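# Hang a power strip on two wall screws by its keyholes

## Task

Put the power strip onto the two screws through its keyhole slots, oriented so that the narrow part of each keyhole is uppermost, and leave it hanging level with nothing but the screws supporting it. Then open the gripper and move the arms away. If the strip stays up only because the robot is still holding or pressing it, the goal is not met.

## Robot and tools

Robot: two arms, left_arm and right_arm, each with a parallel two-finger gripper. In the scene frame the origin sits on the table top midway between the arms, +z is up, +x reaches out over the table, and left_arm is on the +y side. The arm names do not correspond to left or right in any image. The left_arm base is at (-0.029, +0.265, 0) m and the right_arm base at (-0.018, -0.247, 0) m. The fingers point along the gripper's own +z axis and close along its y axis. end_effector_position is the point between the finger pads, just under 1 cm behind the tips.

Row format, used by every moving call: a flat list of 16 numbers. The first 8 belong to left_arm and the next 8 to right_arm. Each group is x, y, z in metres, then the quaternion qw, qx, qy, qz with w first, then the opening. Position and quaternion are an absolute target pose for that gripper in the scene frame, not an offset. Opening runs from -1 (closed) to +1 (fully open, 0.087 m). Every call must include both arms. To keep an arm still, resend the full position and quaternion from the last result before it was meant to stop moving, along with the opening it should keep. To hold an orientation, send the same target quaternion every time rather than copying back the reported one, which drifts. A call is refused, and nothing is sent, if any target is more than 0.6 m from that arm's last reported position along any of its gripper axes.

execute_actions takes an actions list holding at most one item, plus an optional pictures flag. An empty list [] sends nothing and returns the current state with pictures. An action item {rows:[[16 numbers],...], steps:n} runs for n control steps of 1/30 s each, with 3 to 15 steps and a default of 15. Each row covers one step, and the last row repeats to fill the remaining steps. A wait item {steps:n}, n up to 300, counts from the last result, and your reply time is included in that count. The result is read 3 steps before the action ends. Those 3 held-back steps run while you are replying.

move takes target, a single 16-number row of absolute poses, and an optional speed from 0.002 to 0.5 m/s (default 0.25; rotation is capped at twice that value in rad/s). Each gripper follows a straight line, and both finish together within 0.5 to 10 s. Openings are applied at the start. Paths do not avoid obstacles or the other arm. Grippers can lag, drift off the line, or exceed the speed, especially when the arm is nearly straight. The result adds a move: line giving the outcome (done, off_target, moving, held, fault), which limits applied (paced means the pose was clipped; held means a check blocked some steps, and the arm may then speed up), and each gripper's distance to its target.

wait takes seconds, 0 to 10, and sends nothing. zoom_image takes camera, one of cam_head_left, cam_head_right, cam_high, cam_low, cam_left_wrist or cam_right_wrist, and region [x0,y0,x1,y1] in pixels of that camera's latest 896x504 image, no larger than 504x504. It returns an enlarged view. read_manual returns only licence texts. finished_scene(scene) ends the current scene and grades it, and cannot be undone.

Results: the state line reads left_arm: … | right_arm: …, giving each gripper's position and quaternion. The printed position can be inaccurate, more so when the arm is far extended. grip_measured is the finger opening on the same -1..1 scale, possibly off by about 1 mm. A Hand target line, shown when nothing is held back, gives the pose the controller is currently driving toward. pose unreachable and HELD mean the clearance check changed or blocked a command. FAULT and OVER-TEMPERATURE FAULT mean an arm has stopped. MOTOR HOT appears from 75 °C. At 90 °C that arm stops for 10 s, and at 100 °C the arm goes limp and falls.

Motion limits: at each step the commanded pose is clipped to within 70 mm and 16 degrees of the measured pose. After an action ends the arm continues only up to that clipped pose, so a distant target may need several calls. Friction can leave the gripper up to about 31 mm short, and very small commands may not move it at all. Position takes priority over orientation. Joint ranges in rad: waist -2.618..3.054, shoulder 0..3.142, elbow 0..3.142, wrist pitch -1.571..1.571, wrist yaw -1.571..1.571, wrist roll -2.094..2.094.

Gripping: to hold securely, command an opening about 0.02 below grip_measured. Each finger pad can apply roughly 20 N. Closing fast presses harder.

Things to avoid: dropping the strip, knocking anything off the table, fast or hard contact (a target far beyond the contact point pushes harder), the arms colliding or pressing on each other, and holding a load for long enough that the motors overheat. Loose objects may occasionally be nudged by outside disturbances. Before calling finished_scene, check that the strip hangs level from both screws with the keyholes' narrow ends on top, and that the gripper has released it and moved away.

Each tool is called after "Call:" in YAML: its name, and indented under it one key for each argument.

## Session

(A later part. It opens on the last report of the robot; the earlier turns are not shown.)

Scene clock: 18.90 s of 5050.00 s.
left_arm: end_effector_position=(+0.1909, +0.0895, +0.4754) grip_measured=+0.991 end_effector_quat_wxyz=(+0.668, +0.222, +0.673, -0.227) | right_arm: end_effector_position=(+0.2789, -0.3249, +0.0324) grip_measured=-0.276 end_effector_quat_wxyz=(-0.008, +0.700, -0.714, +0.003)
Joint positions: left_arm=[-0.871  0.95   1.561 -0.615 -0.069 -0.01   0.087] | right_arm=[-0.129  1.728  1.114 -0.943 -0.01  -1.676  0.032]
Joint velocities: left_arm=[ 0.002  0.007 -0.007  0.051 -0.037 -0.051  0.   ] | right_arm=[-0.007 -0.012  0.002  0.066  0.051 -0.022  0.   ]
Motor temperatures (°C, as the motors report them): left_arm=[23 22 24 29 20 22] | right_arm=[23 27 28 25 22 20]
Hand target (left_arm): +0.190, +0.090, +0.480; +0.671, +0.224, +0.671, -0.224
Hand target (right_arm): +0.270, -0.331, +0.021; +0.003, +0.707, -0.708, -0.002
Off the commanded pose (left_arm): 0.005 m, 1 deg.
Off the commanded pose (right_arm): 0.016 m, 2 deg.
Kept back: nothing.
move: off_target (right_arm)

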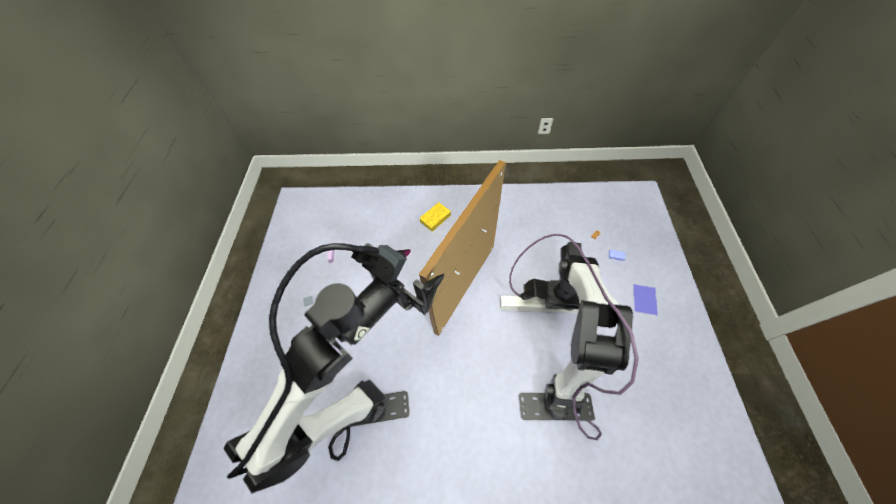

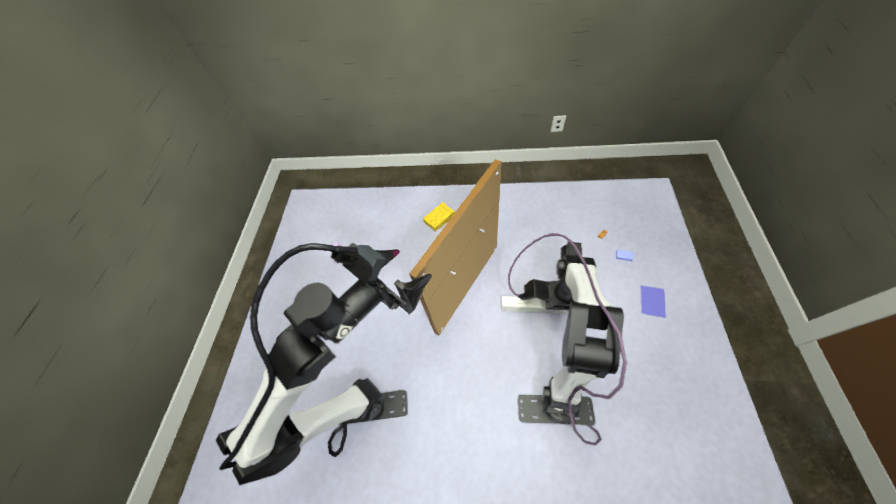

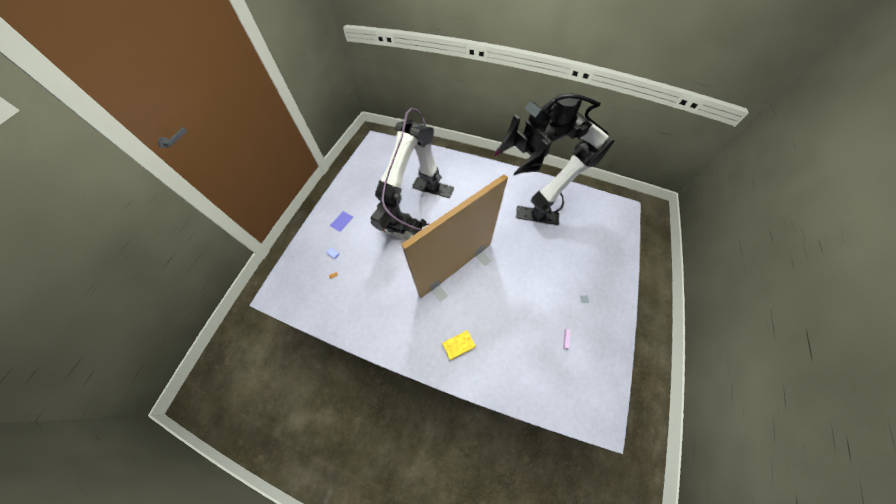

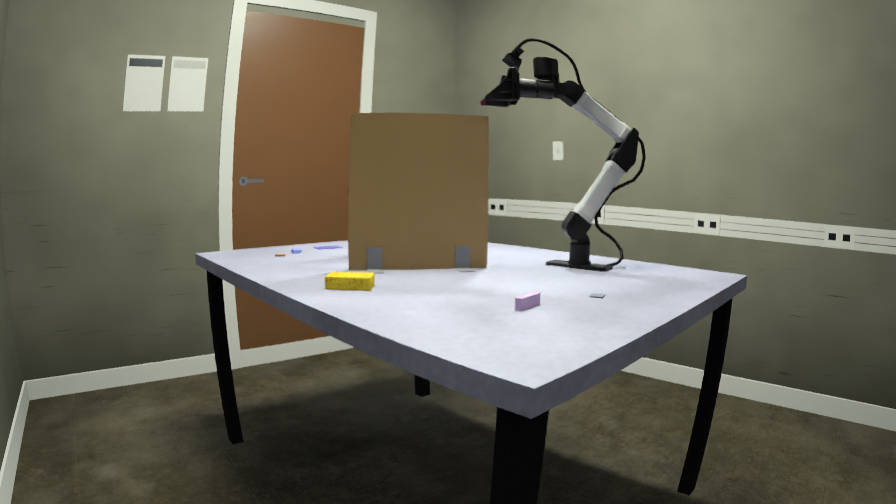

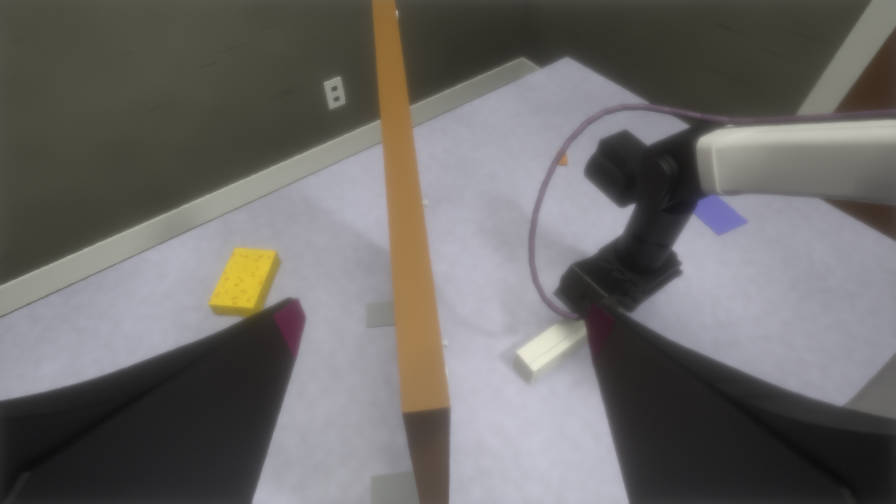

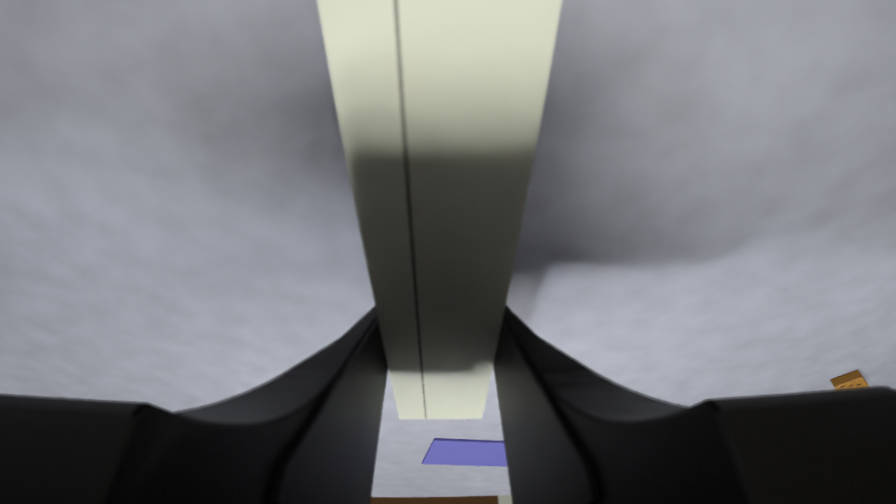

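Call:
move:
  target: [0.19,0.09,0.48,0.671,0.224,0.671,-0.224,1,0.26,-0.325,0.04,0.354,-0.612,0.612,-0.354,-0.5]
  speed: 0.2

Call:
move:
  target: [0.19,0.09,0.48,0.671,0.224,0.671,-0.224,1,0.19,-0.325,0.07,0.354,-0.612,0.612,-0.354,0.3]
  speed: 0.05

Call:
move:
  target: [0.19,0.09,0.48,0.671,0.224,0.671,-0.224,1,0.24,-0.28,0.13,0,0,1,0,1]
  speed: 0.4

Call:
move:
  target: [0.19,0.09,0.48,0.671,0.224,0.671,-0.224,1,0.265,-0.255,0.10,0,0.707,0.707,0,1]
  speed: 0.4

Scene clock: 22.13 s of 5050.00 s.
left_arm: end_effector_position=(+0.1909, +0.0895, +0.4754) grip_measured=+0.991 end_effector_quat_wxyz=(+0.668, +0.222, +0.673, -0.227) | right_arm: end_effector_position=(+0.2545, -0.3255, +0.0354) grip_measured=-0.276 end_effector_quat_wxyz=(-0.338, +0.617, -0.624, +0.341)
Joint positions: left_arm=[-0.871  0.95   1.561 -0.615 -0.069 -0.01   0.087] | right_arm=[-0.276  0.996  0.047  0.365 -0.22  -1.714  0.032]
Joint velocities: left_arm=[ 0.022 -0.002 -0.002 -0.037  0.037  0.037 -0.   ] | right_arm=[-0.017 -0.027 -0.007  0.081  0.051 -0.022 -0.001]
Motor temperatures (°C, as the motors report them): left_arm=[23 22 24 30 20 22] | right_arm=[23 27 28 25 22 20]
Hand target (left_arm): +0.190, +0.090, +0.480; +0.671, +0.224, +0.671, -0.224
Hand target (right_arm): +0.258, -0.325, +0.041; -0.355, +0.607, -0.618, +0.351
Off the commanded pose (left_arm): 0.005 m, 1 deg.
Off the commanded pose (right_arm): 0.007 m, 3 deg.
Kept back: nothing.
move: off_target (right_arm)

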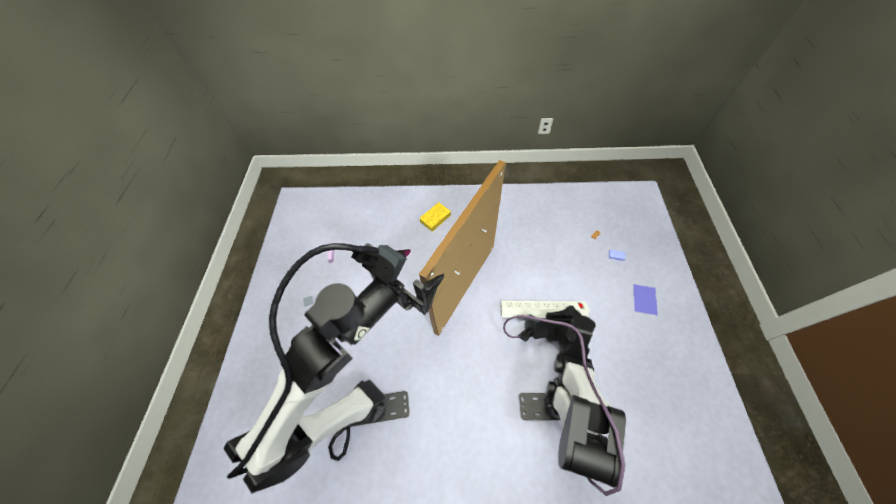

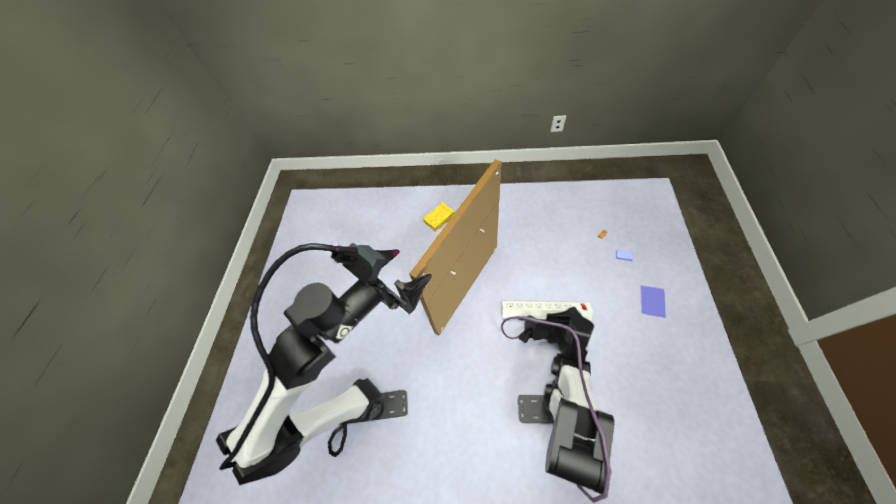

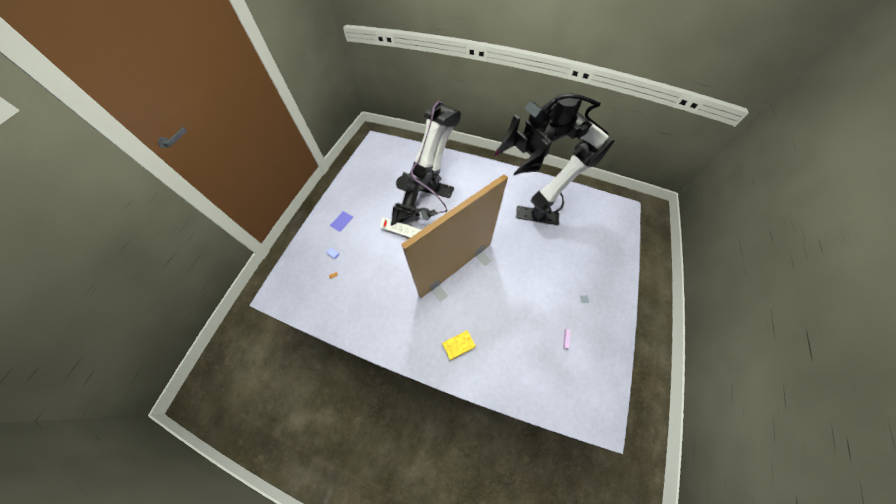

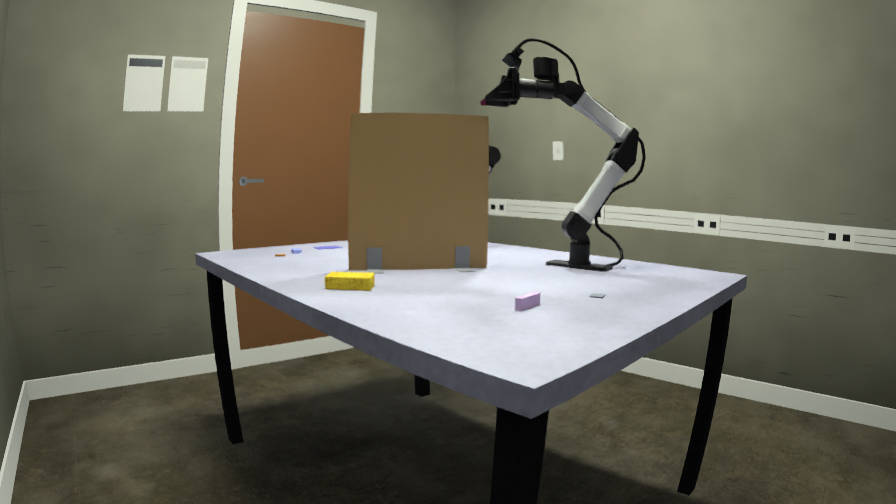

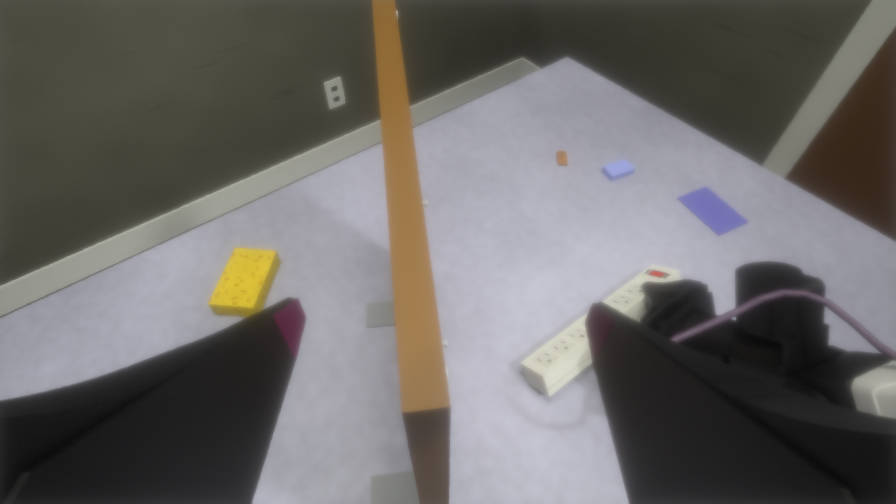

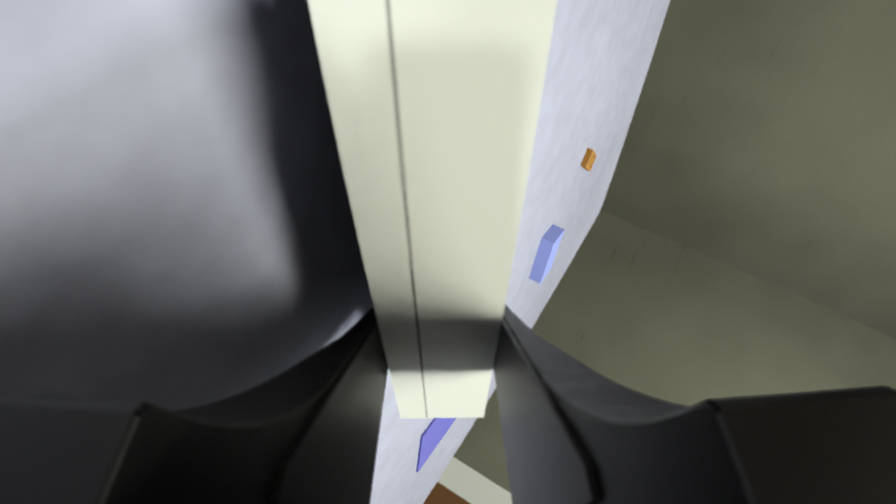

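Scene clock: 23.97 s of 5050.00 s.
left_arm: end_effector_position=(+0.1909, +0.0895, +0.4754) grip_measured=+0.991 end_effector_quat_wxyz=(+0.668, +0.222, +0.673, -0.227) | right_arm: end_effector_position=(+0.2023, -0.3308, +0.0577) grip_measured=+0.300 end_effector_quat_wxyz=(-0.348, +0.606, -0.622, +0.355)
Joint positions: left_arm=[-0.871  0.95   1.561 -0.615 -0.069 -0.01   0.087] | right_arm=[-0.507  0.272  0.044 -0.358 -0.411 -1.826  0.057]
Joint velocities: left_arm=[-0.017 -0.012 -0.007  0.051 -0.022 -0.022 -0.   ] | right_arm=[-0.012  0.002  0.002 -0.037 -0.11  -0.037 -0.001]
Motor temperatures (°C, as the motors report them): left_arm=[23 22 24 30 20 22] | right_arm=[23 27 28 26 22 20]
Hand target (left_arm): +0.190, +0.090, +0.480; +0.671, +0.224, +0.671, -0.224
Hand target (right_arm): +0.201, -0.331, +0.064; -0.349, +0.606, -0.618, +0.359
Off the commanded pose (left_arm): 0.005 m, 1 deg.
Off the commanded pose (right_arm): 0.018 m, 1 deg.
Kept back: nothing.
move: held (right_arm); limits=held; held on 9 of 55 steps (right_arm), including the last (right_arm)
pose unreachable (right arm): on one or more control steps of this call this arm could not follow its commanded pose, so it was not sent that pose on those steps. On the call's last step it was still not sent that pose. It may still have moved: this result reports where it is.
cause: the commanded pose would bring two parts of the arm too close to each other (its upper arm (the part past joint 2) and its wrist (the part past joint 5), with joints 3 (elbow) to 5 (wrist yaw) between them).

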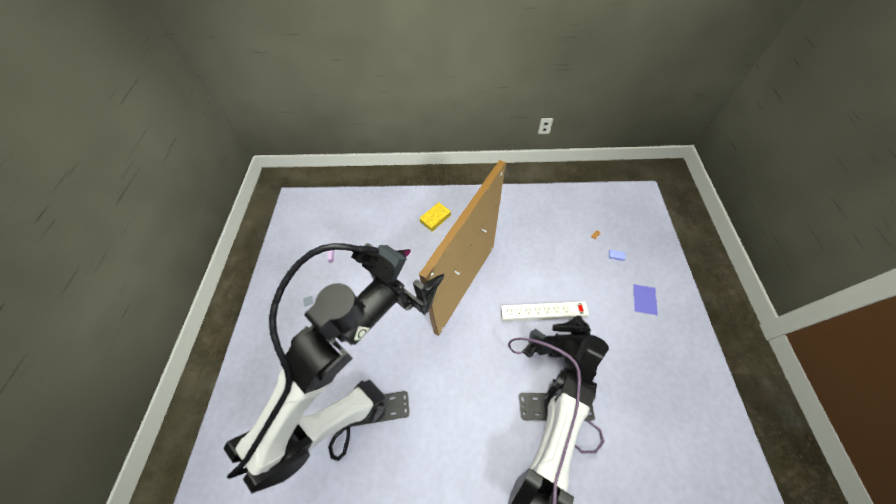

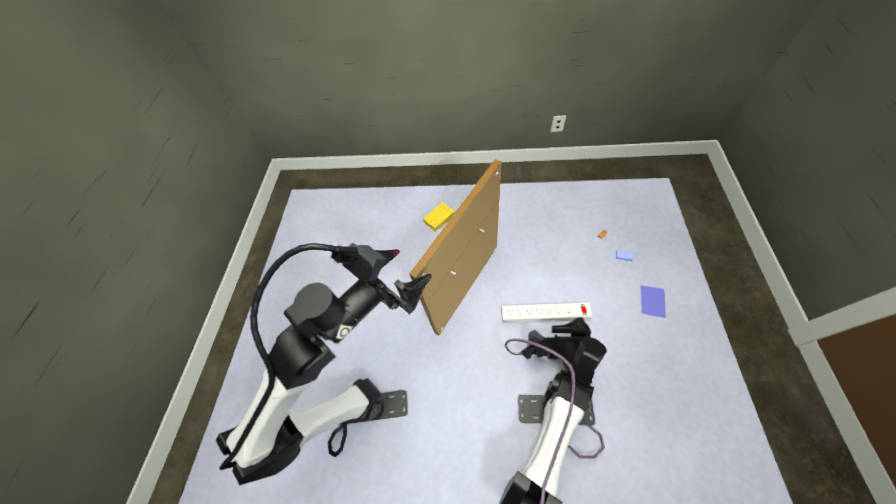

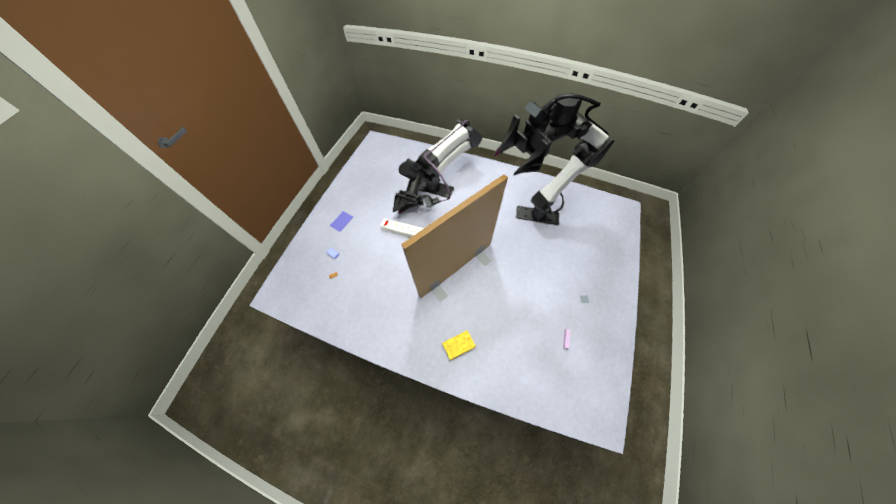

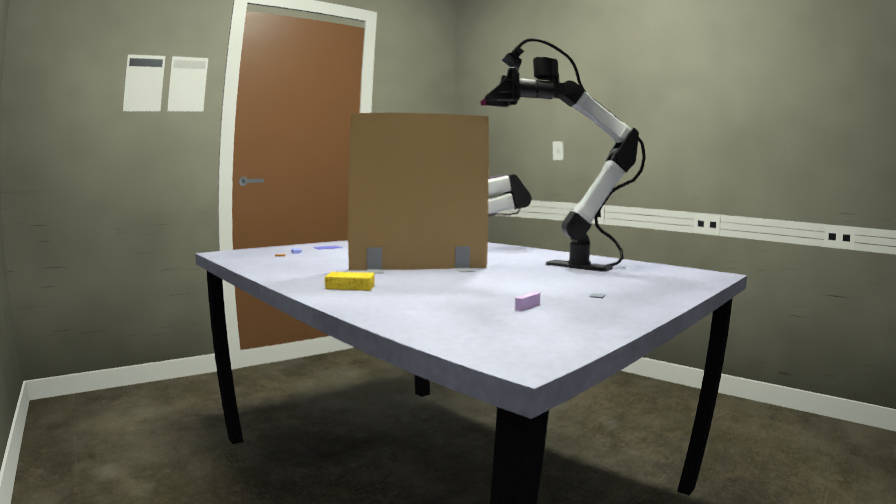

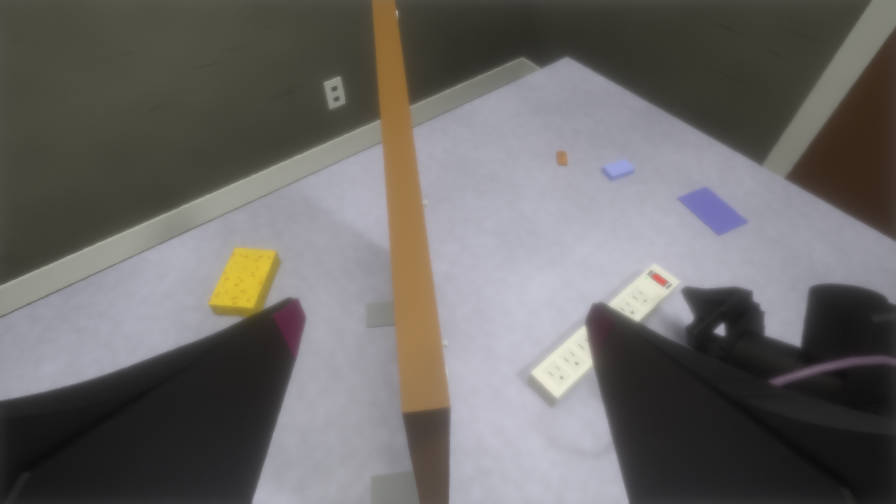

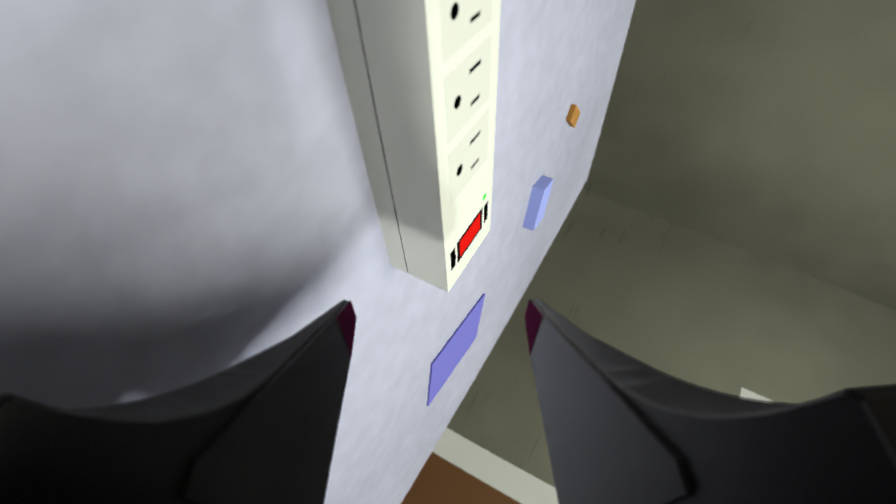

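Scene clock: 27.17 s of 5050.00 s.
left_arm: end_effector_position=(+0.1909, +0.0895, +0.4754) grip_measured=+0.991 end_effector_quat_wxyz=(+0.668, +0.222, +0.673, -0.227) | right_arm: end_effector_position=(+0.2406, -0.2785, +0.1261) grip_measured=+0.981 end_effector_quat_wxyz=(+0.008, -0.015, +1.000, -0.011)
Joint positions: left_arm=[-0.871  0.95   1.561 -0.615 -0.069 -0.01   0.087] | right_arm=[-0.091  1.665  1.424 -1.312  0.02  -0.118  0.087]
Joint velocities: left_arm=[ 0.012 -0.017  0.002 -0.095 -0.007  0.022 -0.   ] | right_arm=[-0.002  0.007 -0.002  0.051 -0.037 -0.022  0.001]
Motor temperatures (°C, as the motors report them): left_arm=[23 22 24 30 20 22] | right_arm=[23 26 29 26 22 20]
Hand target (left_arm): +0.190, +0.090, +0.480; +0.671, +0.224, +0.671, -0.224
Hand target (right_arm): +0.242, -0.279, +0.128; +0.002, -0.005, +1.000, -0.006
Off the commanded pose (left_arm): 0.005 m, 1 deg.
Off the commanded pose (right_arm): 0.004 m, 2 deg.
Kept back: nothing.
move: done; limits=held; held on 2 of 89 steps (right_arm)
pose unreachable (right arm): on one or more control steps of this call this arm could not follow its commanded pose, so it was not sent that pose on those steps. It may still have moved: this result reports where it is.
cause: the commanded pose would bring two parts of the arm too close to each other (its upper arm (the part past joint 2) and its wrist (the part past joint 5), with joints 3 (elbow) to 5 (wrist yaw) between them).

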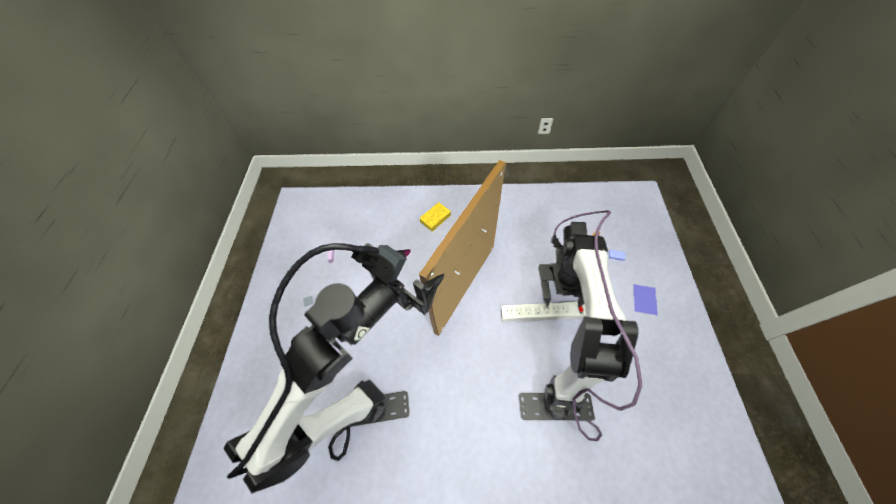

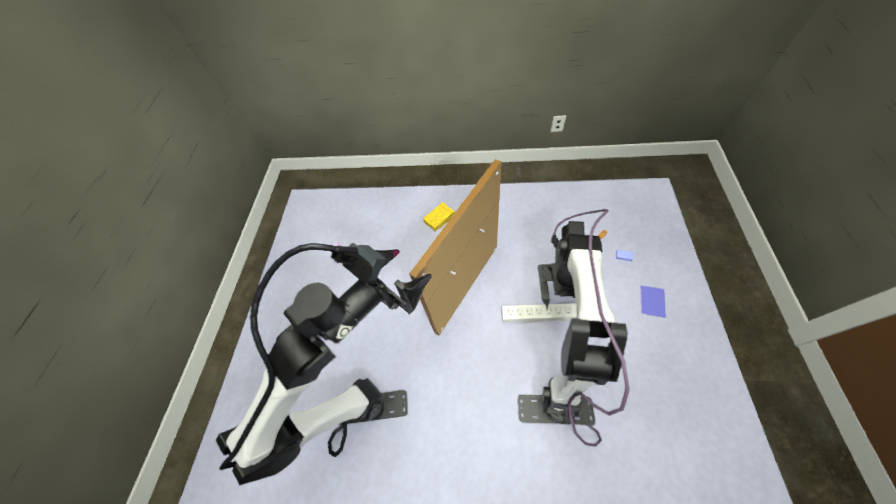

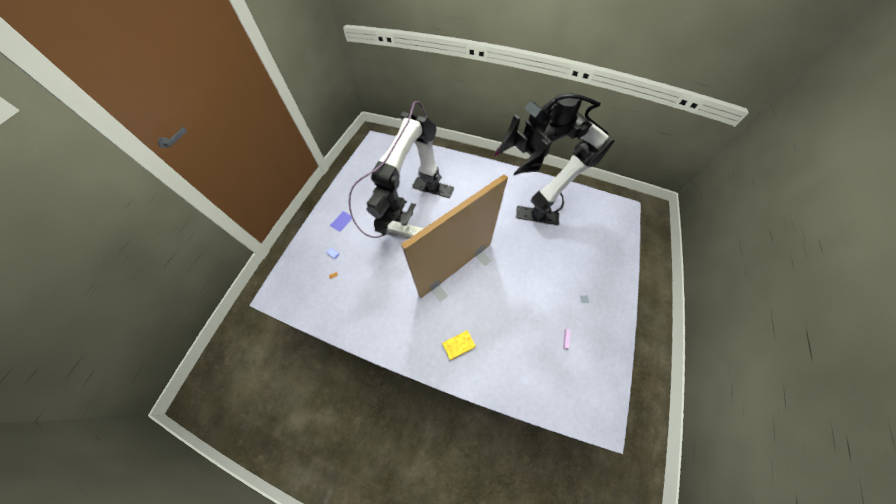

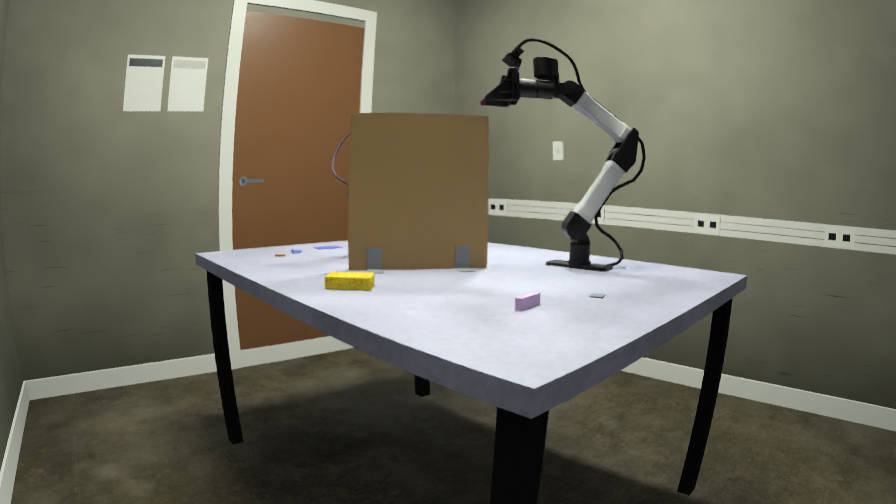

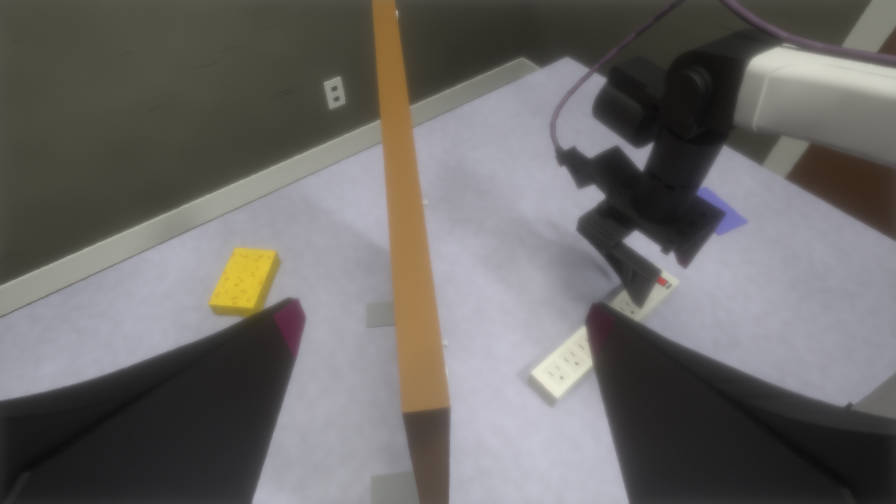

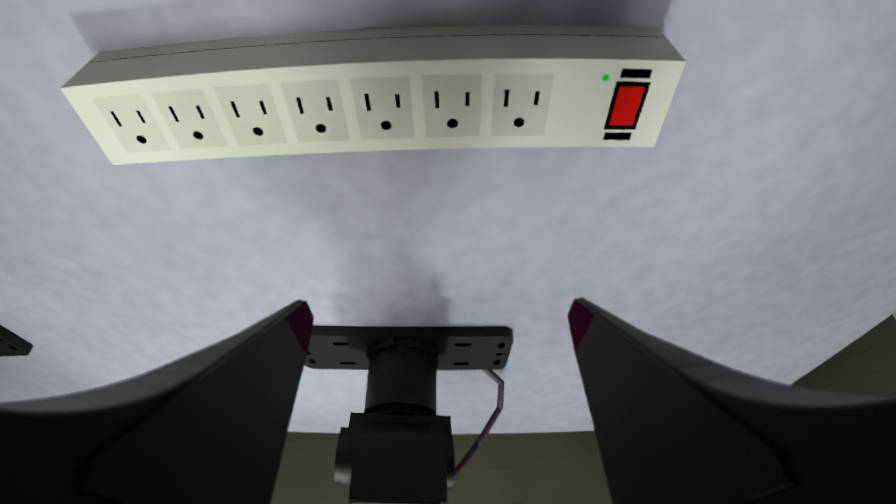

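Scene clock: 29.83 s of 5050.00 s.
left_arm: end_effector_position=(+0.1909, +0.0895, +0.4754) grip_measured=+0.991 end_effector_quat_wxyz=(+0.668, +0.222, +0.673, -0.227) | right_arm: end_effector_position=(+0.2647, -0.2551, +0.0965) grip_measured=+0.982 end_effector_quat_wxyz=(-0.011, +0.701, +0.713, -0.012)
Joint positions: left_arm=[-0.871  0.95   1.561 -0.615 -0.069 -0.01   0.087] | right_arm=[-0.172  1.665  1.304 -1.241  0.007  1.385  0.087]
Joint velocities: left_arm=[-0.012 -0.002 -0.012  0.007  0.022 -0.007  0.   ] | right_arm=[ 0.017 -0.002  0.002  0.007 -0.081  0.051 -0.   ]
Motor temperatures (°C, as the motors report them): left_arm=[23 22 24 30 20 22] | right_arm=[23 26 29 26 22 20]
Hand target (left_arm): +0.190, +0.090, +0.480; +0.671, +0.224, +0.671, -0.224
Hand target (right_arm): +0.265, -0.255, +0.099; -0.001, +0.707, +0.707, -0.001
Off the commanded pose (left_arm): 0.005 m, 1 deg.
Off the commanded pose (right_arm): 0.004 m, 2 deg.
Kept back: nothing.
move: done

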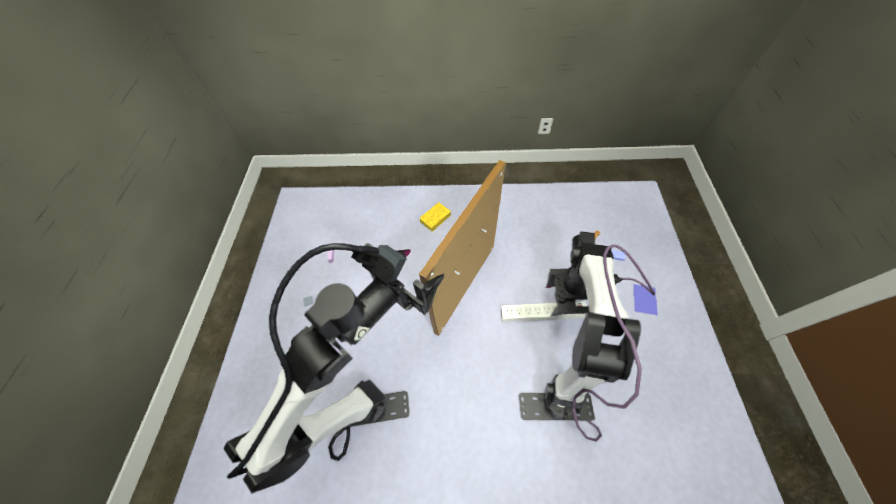

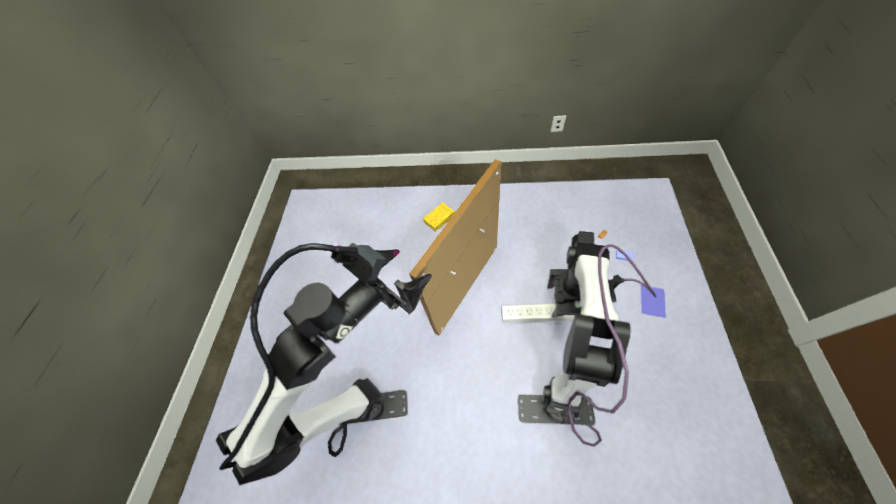

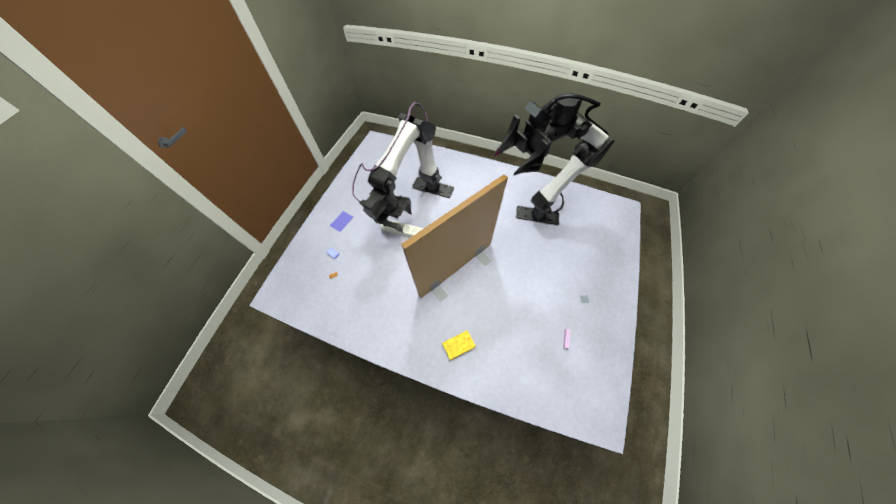

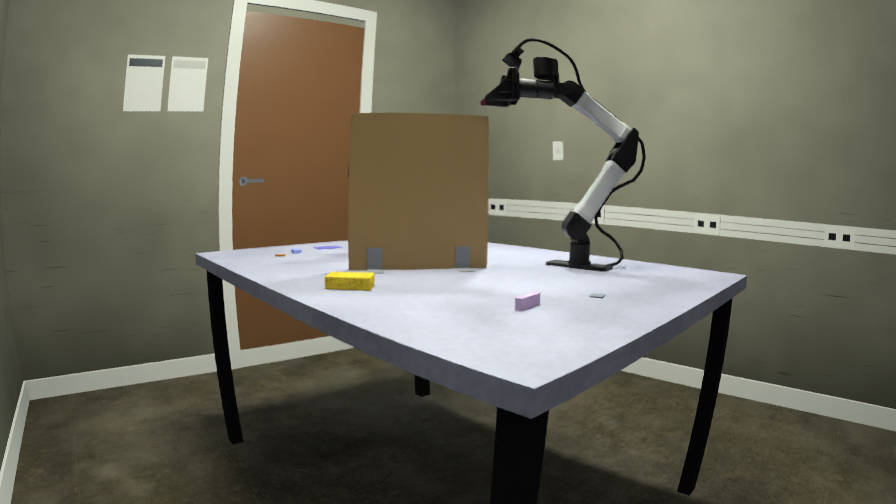

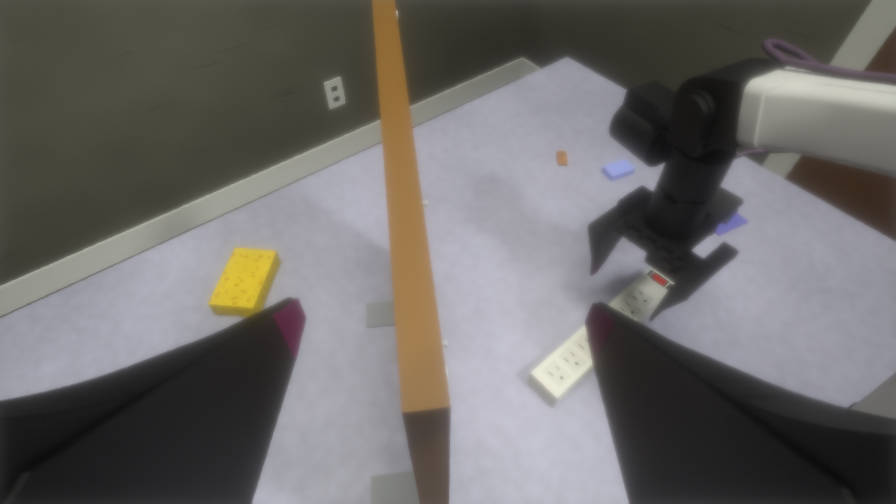

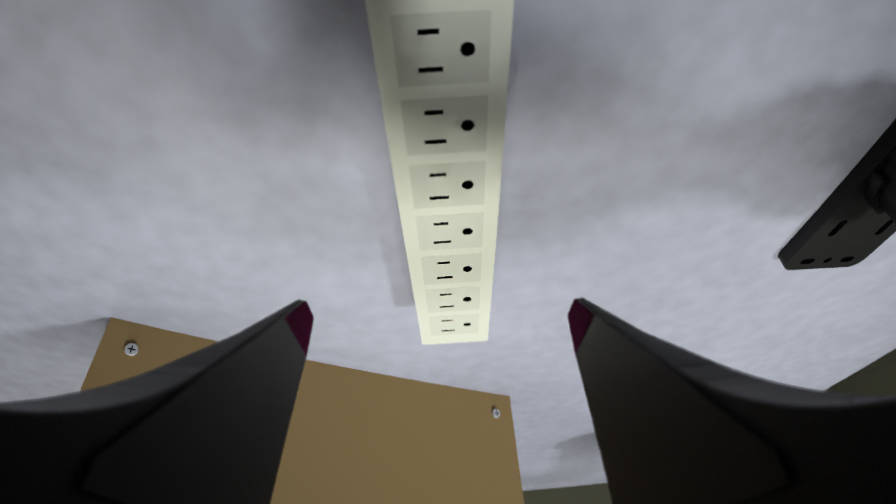

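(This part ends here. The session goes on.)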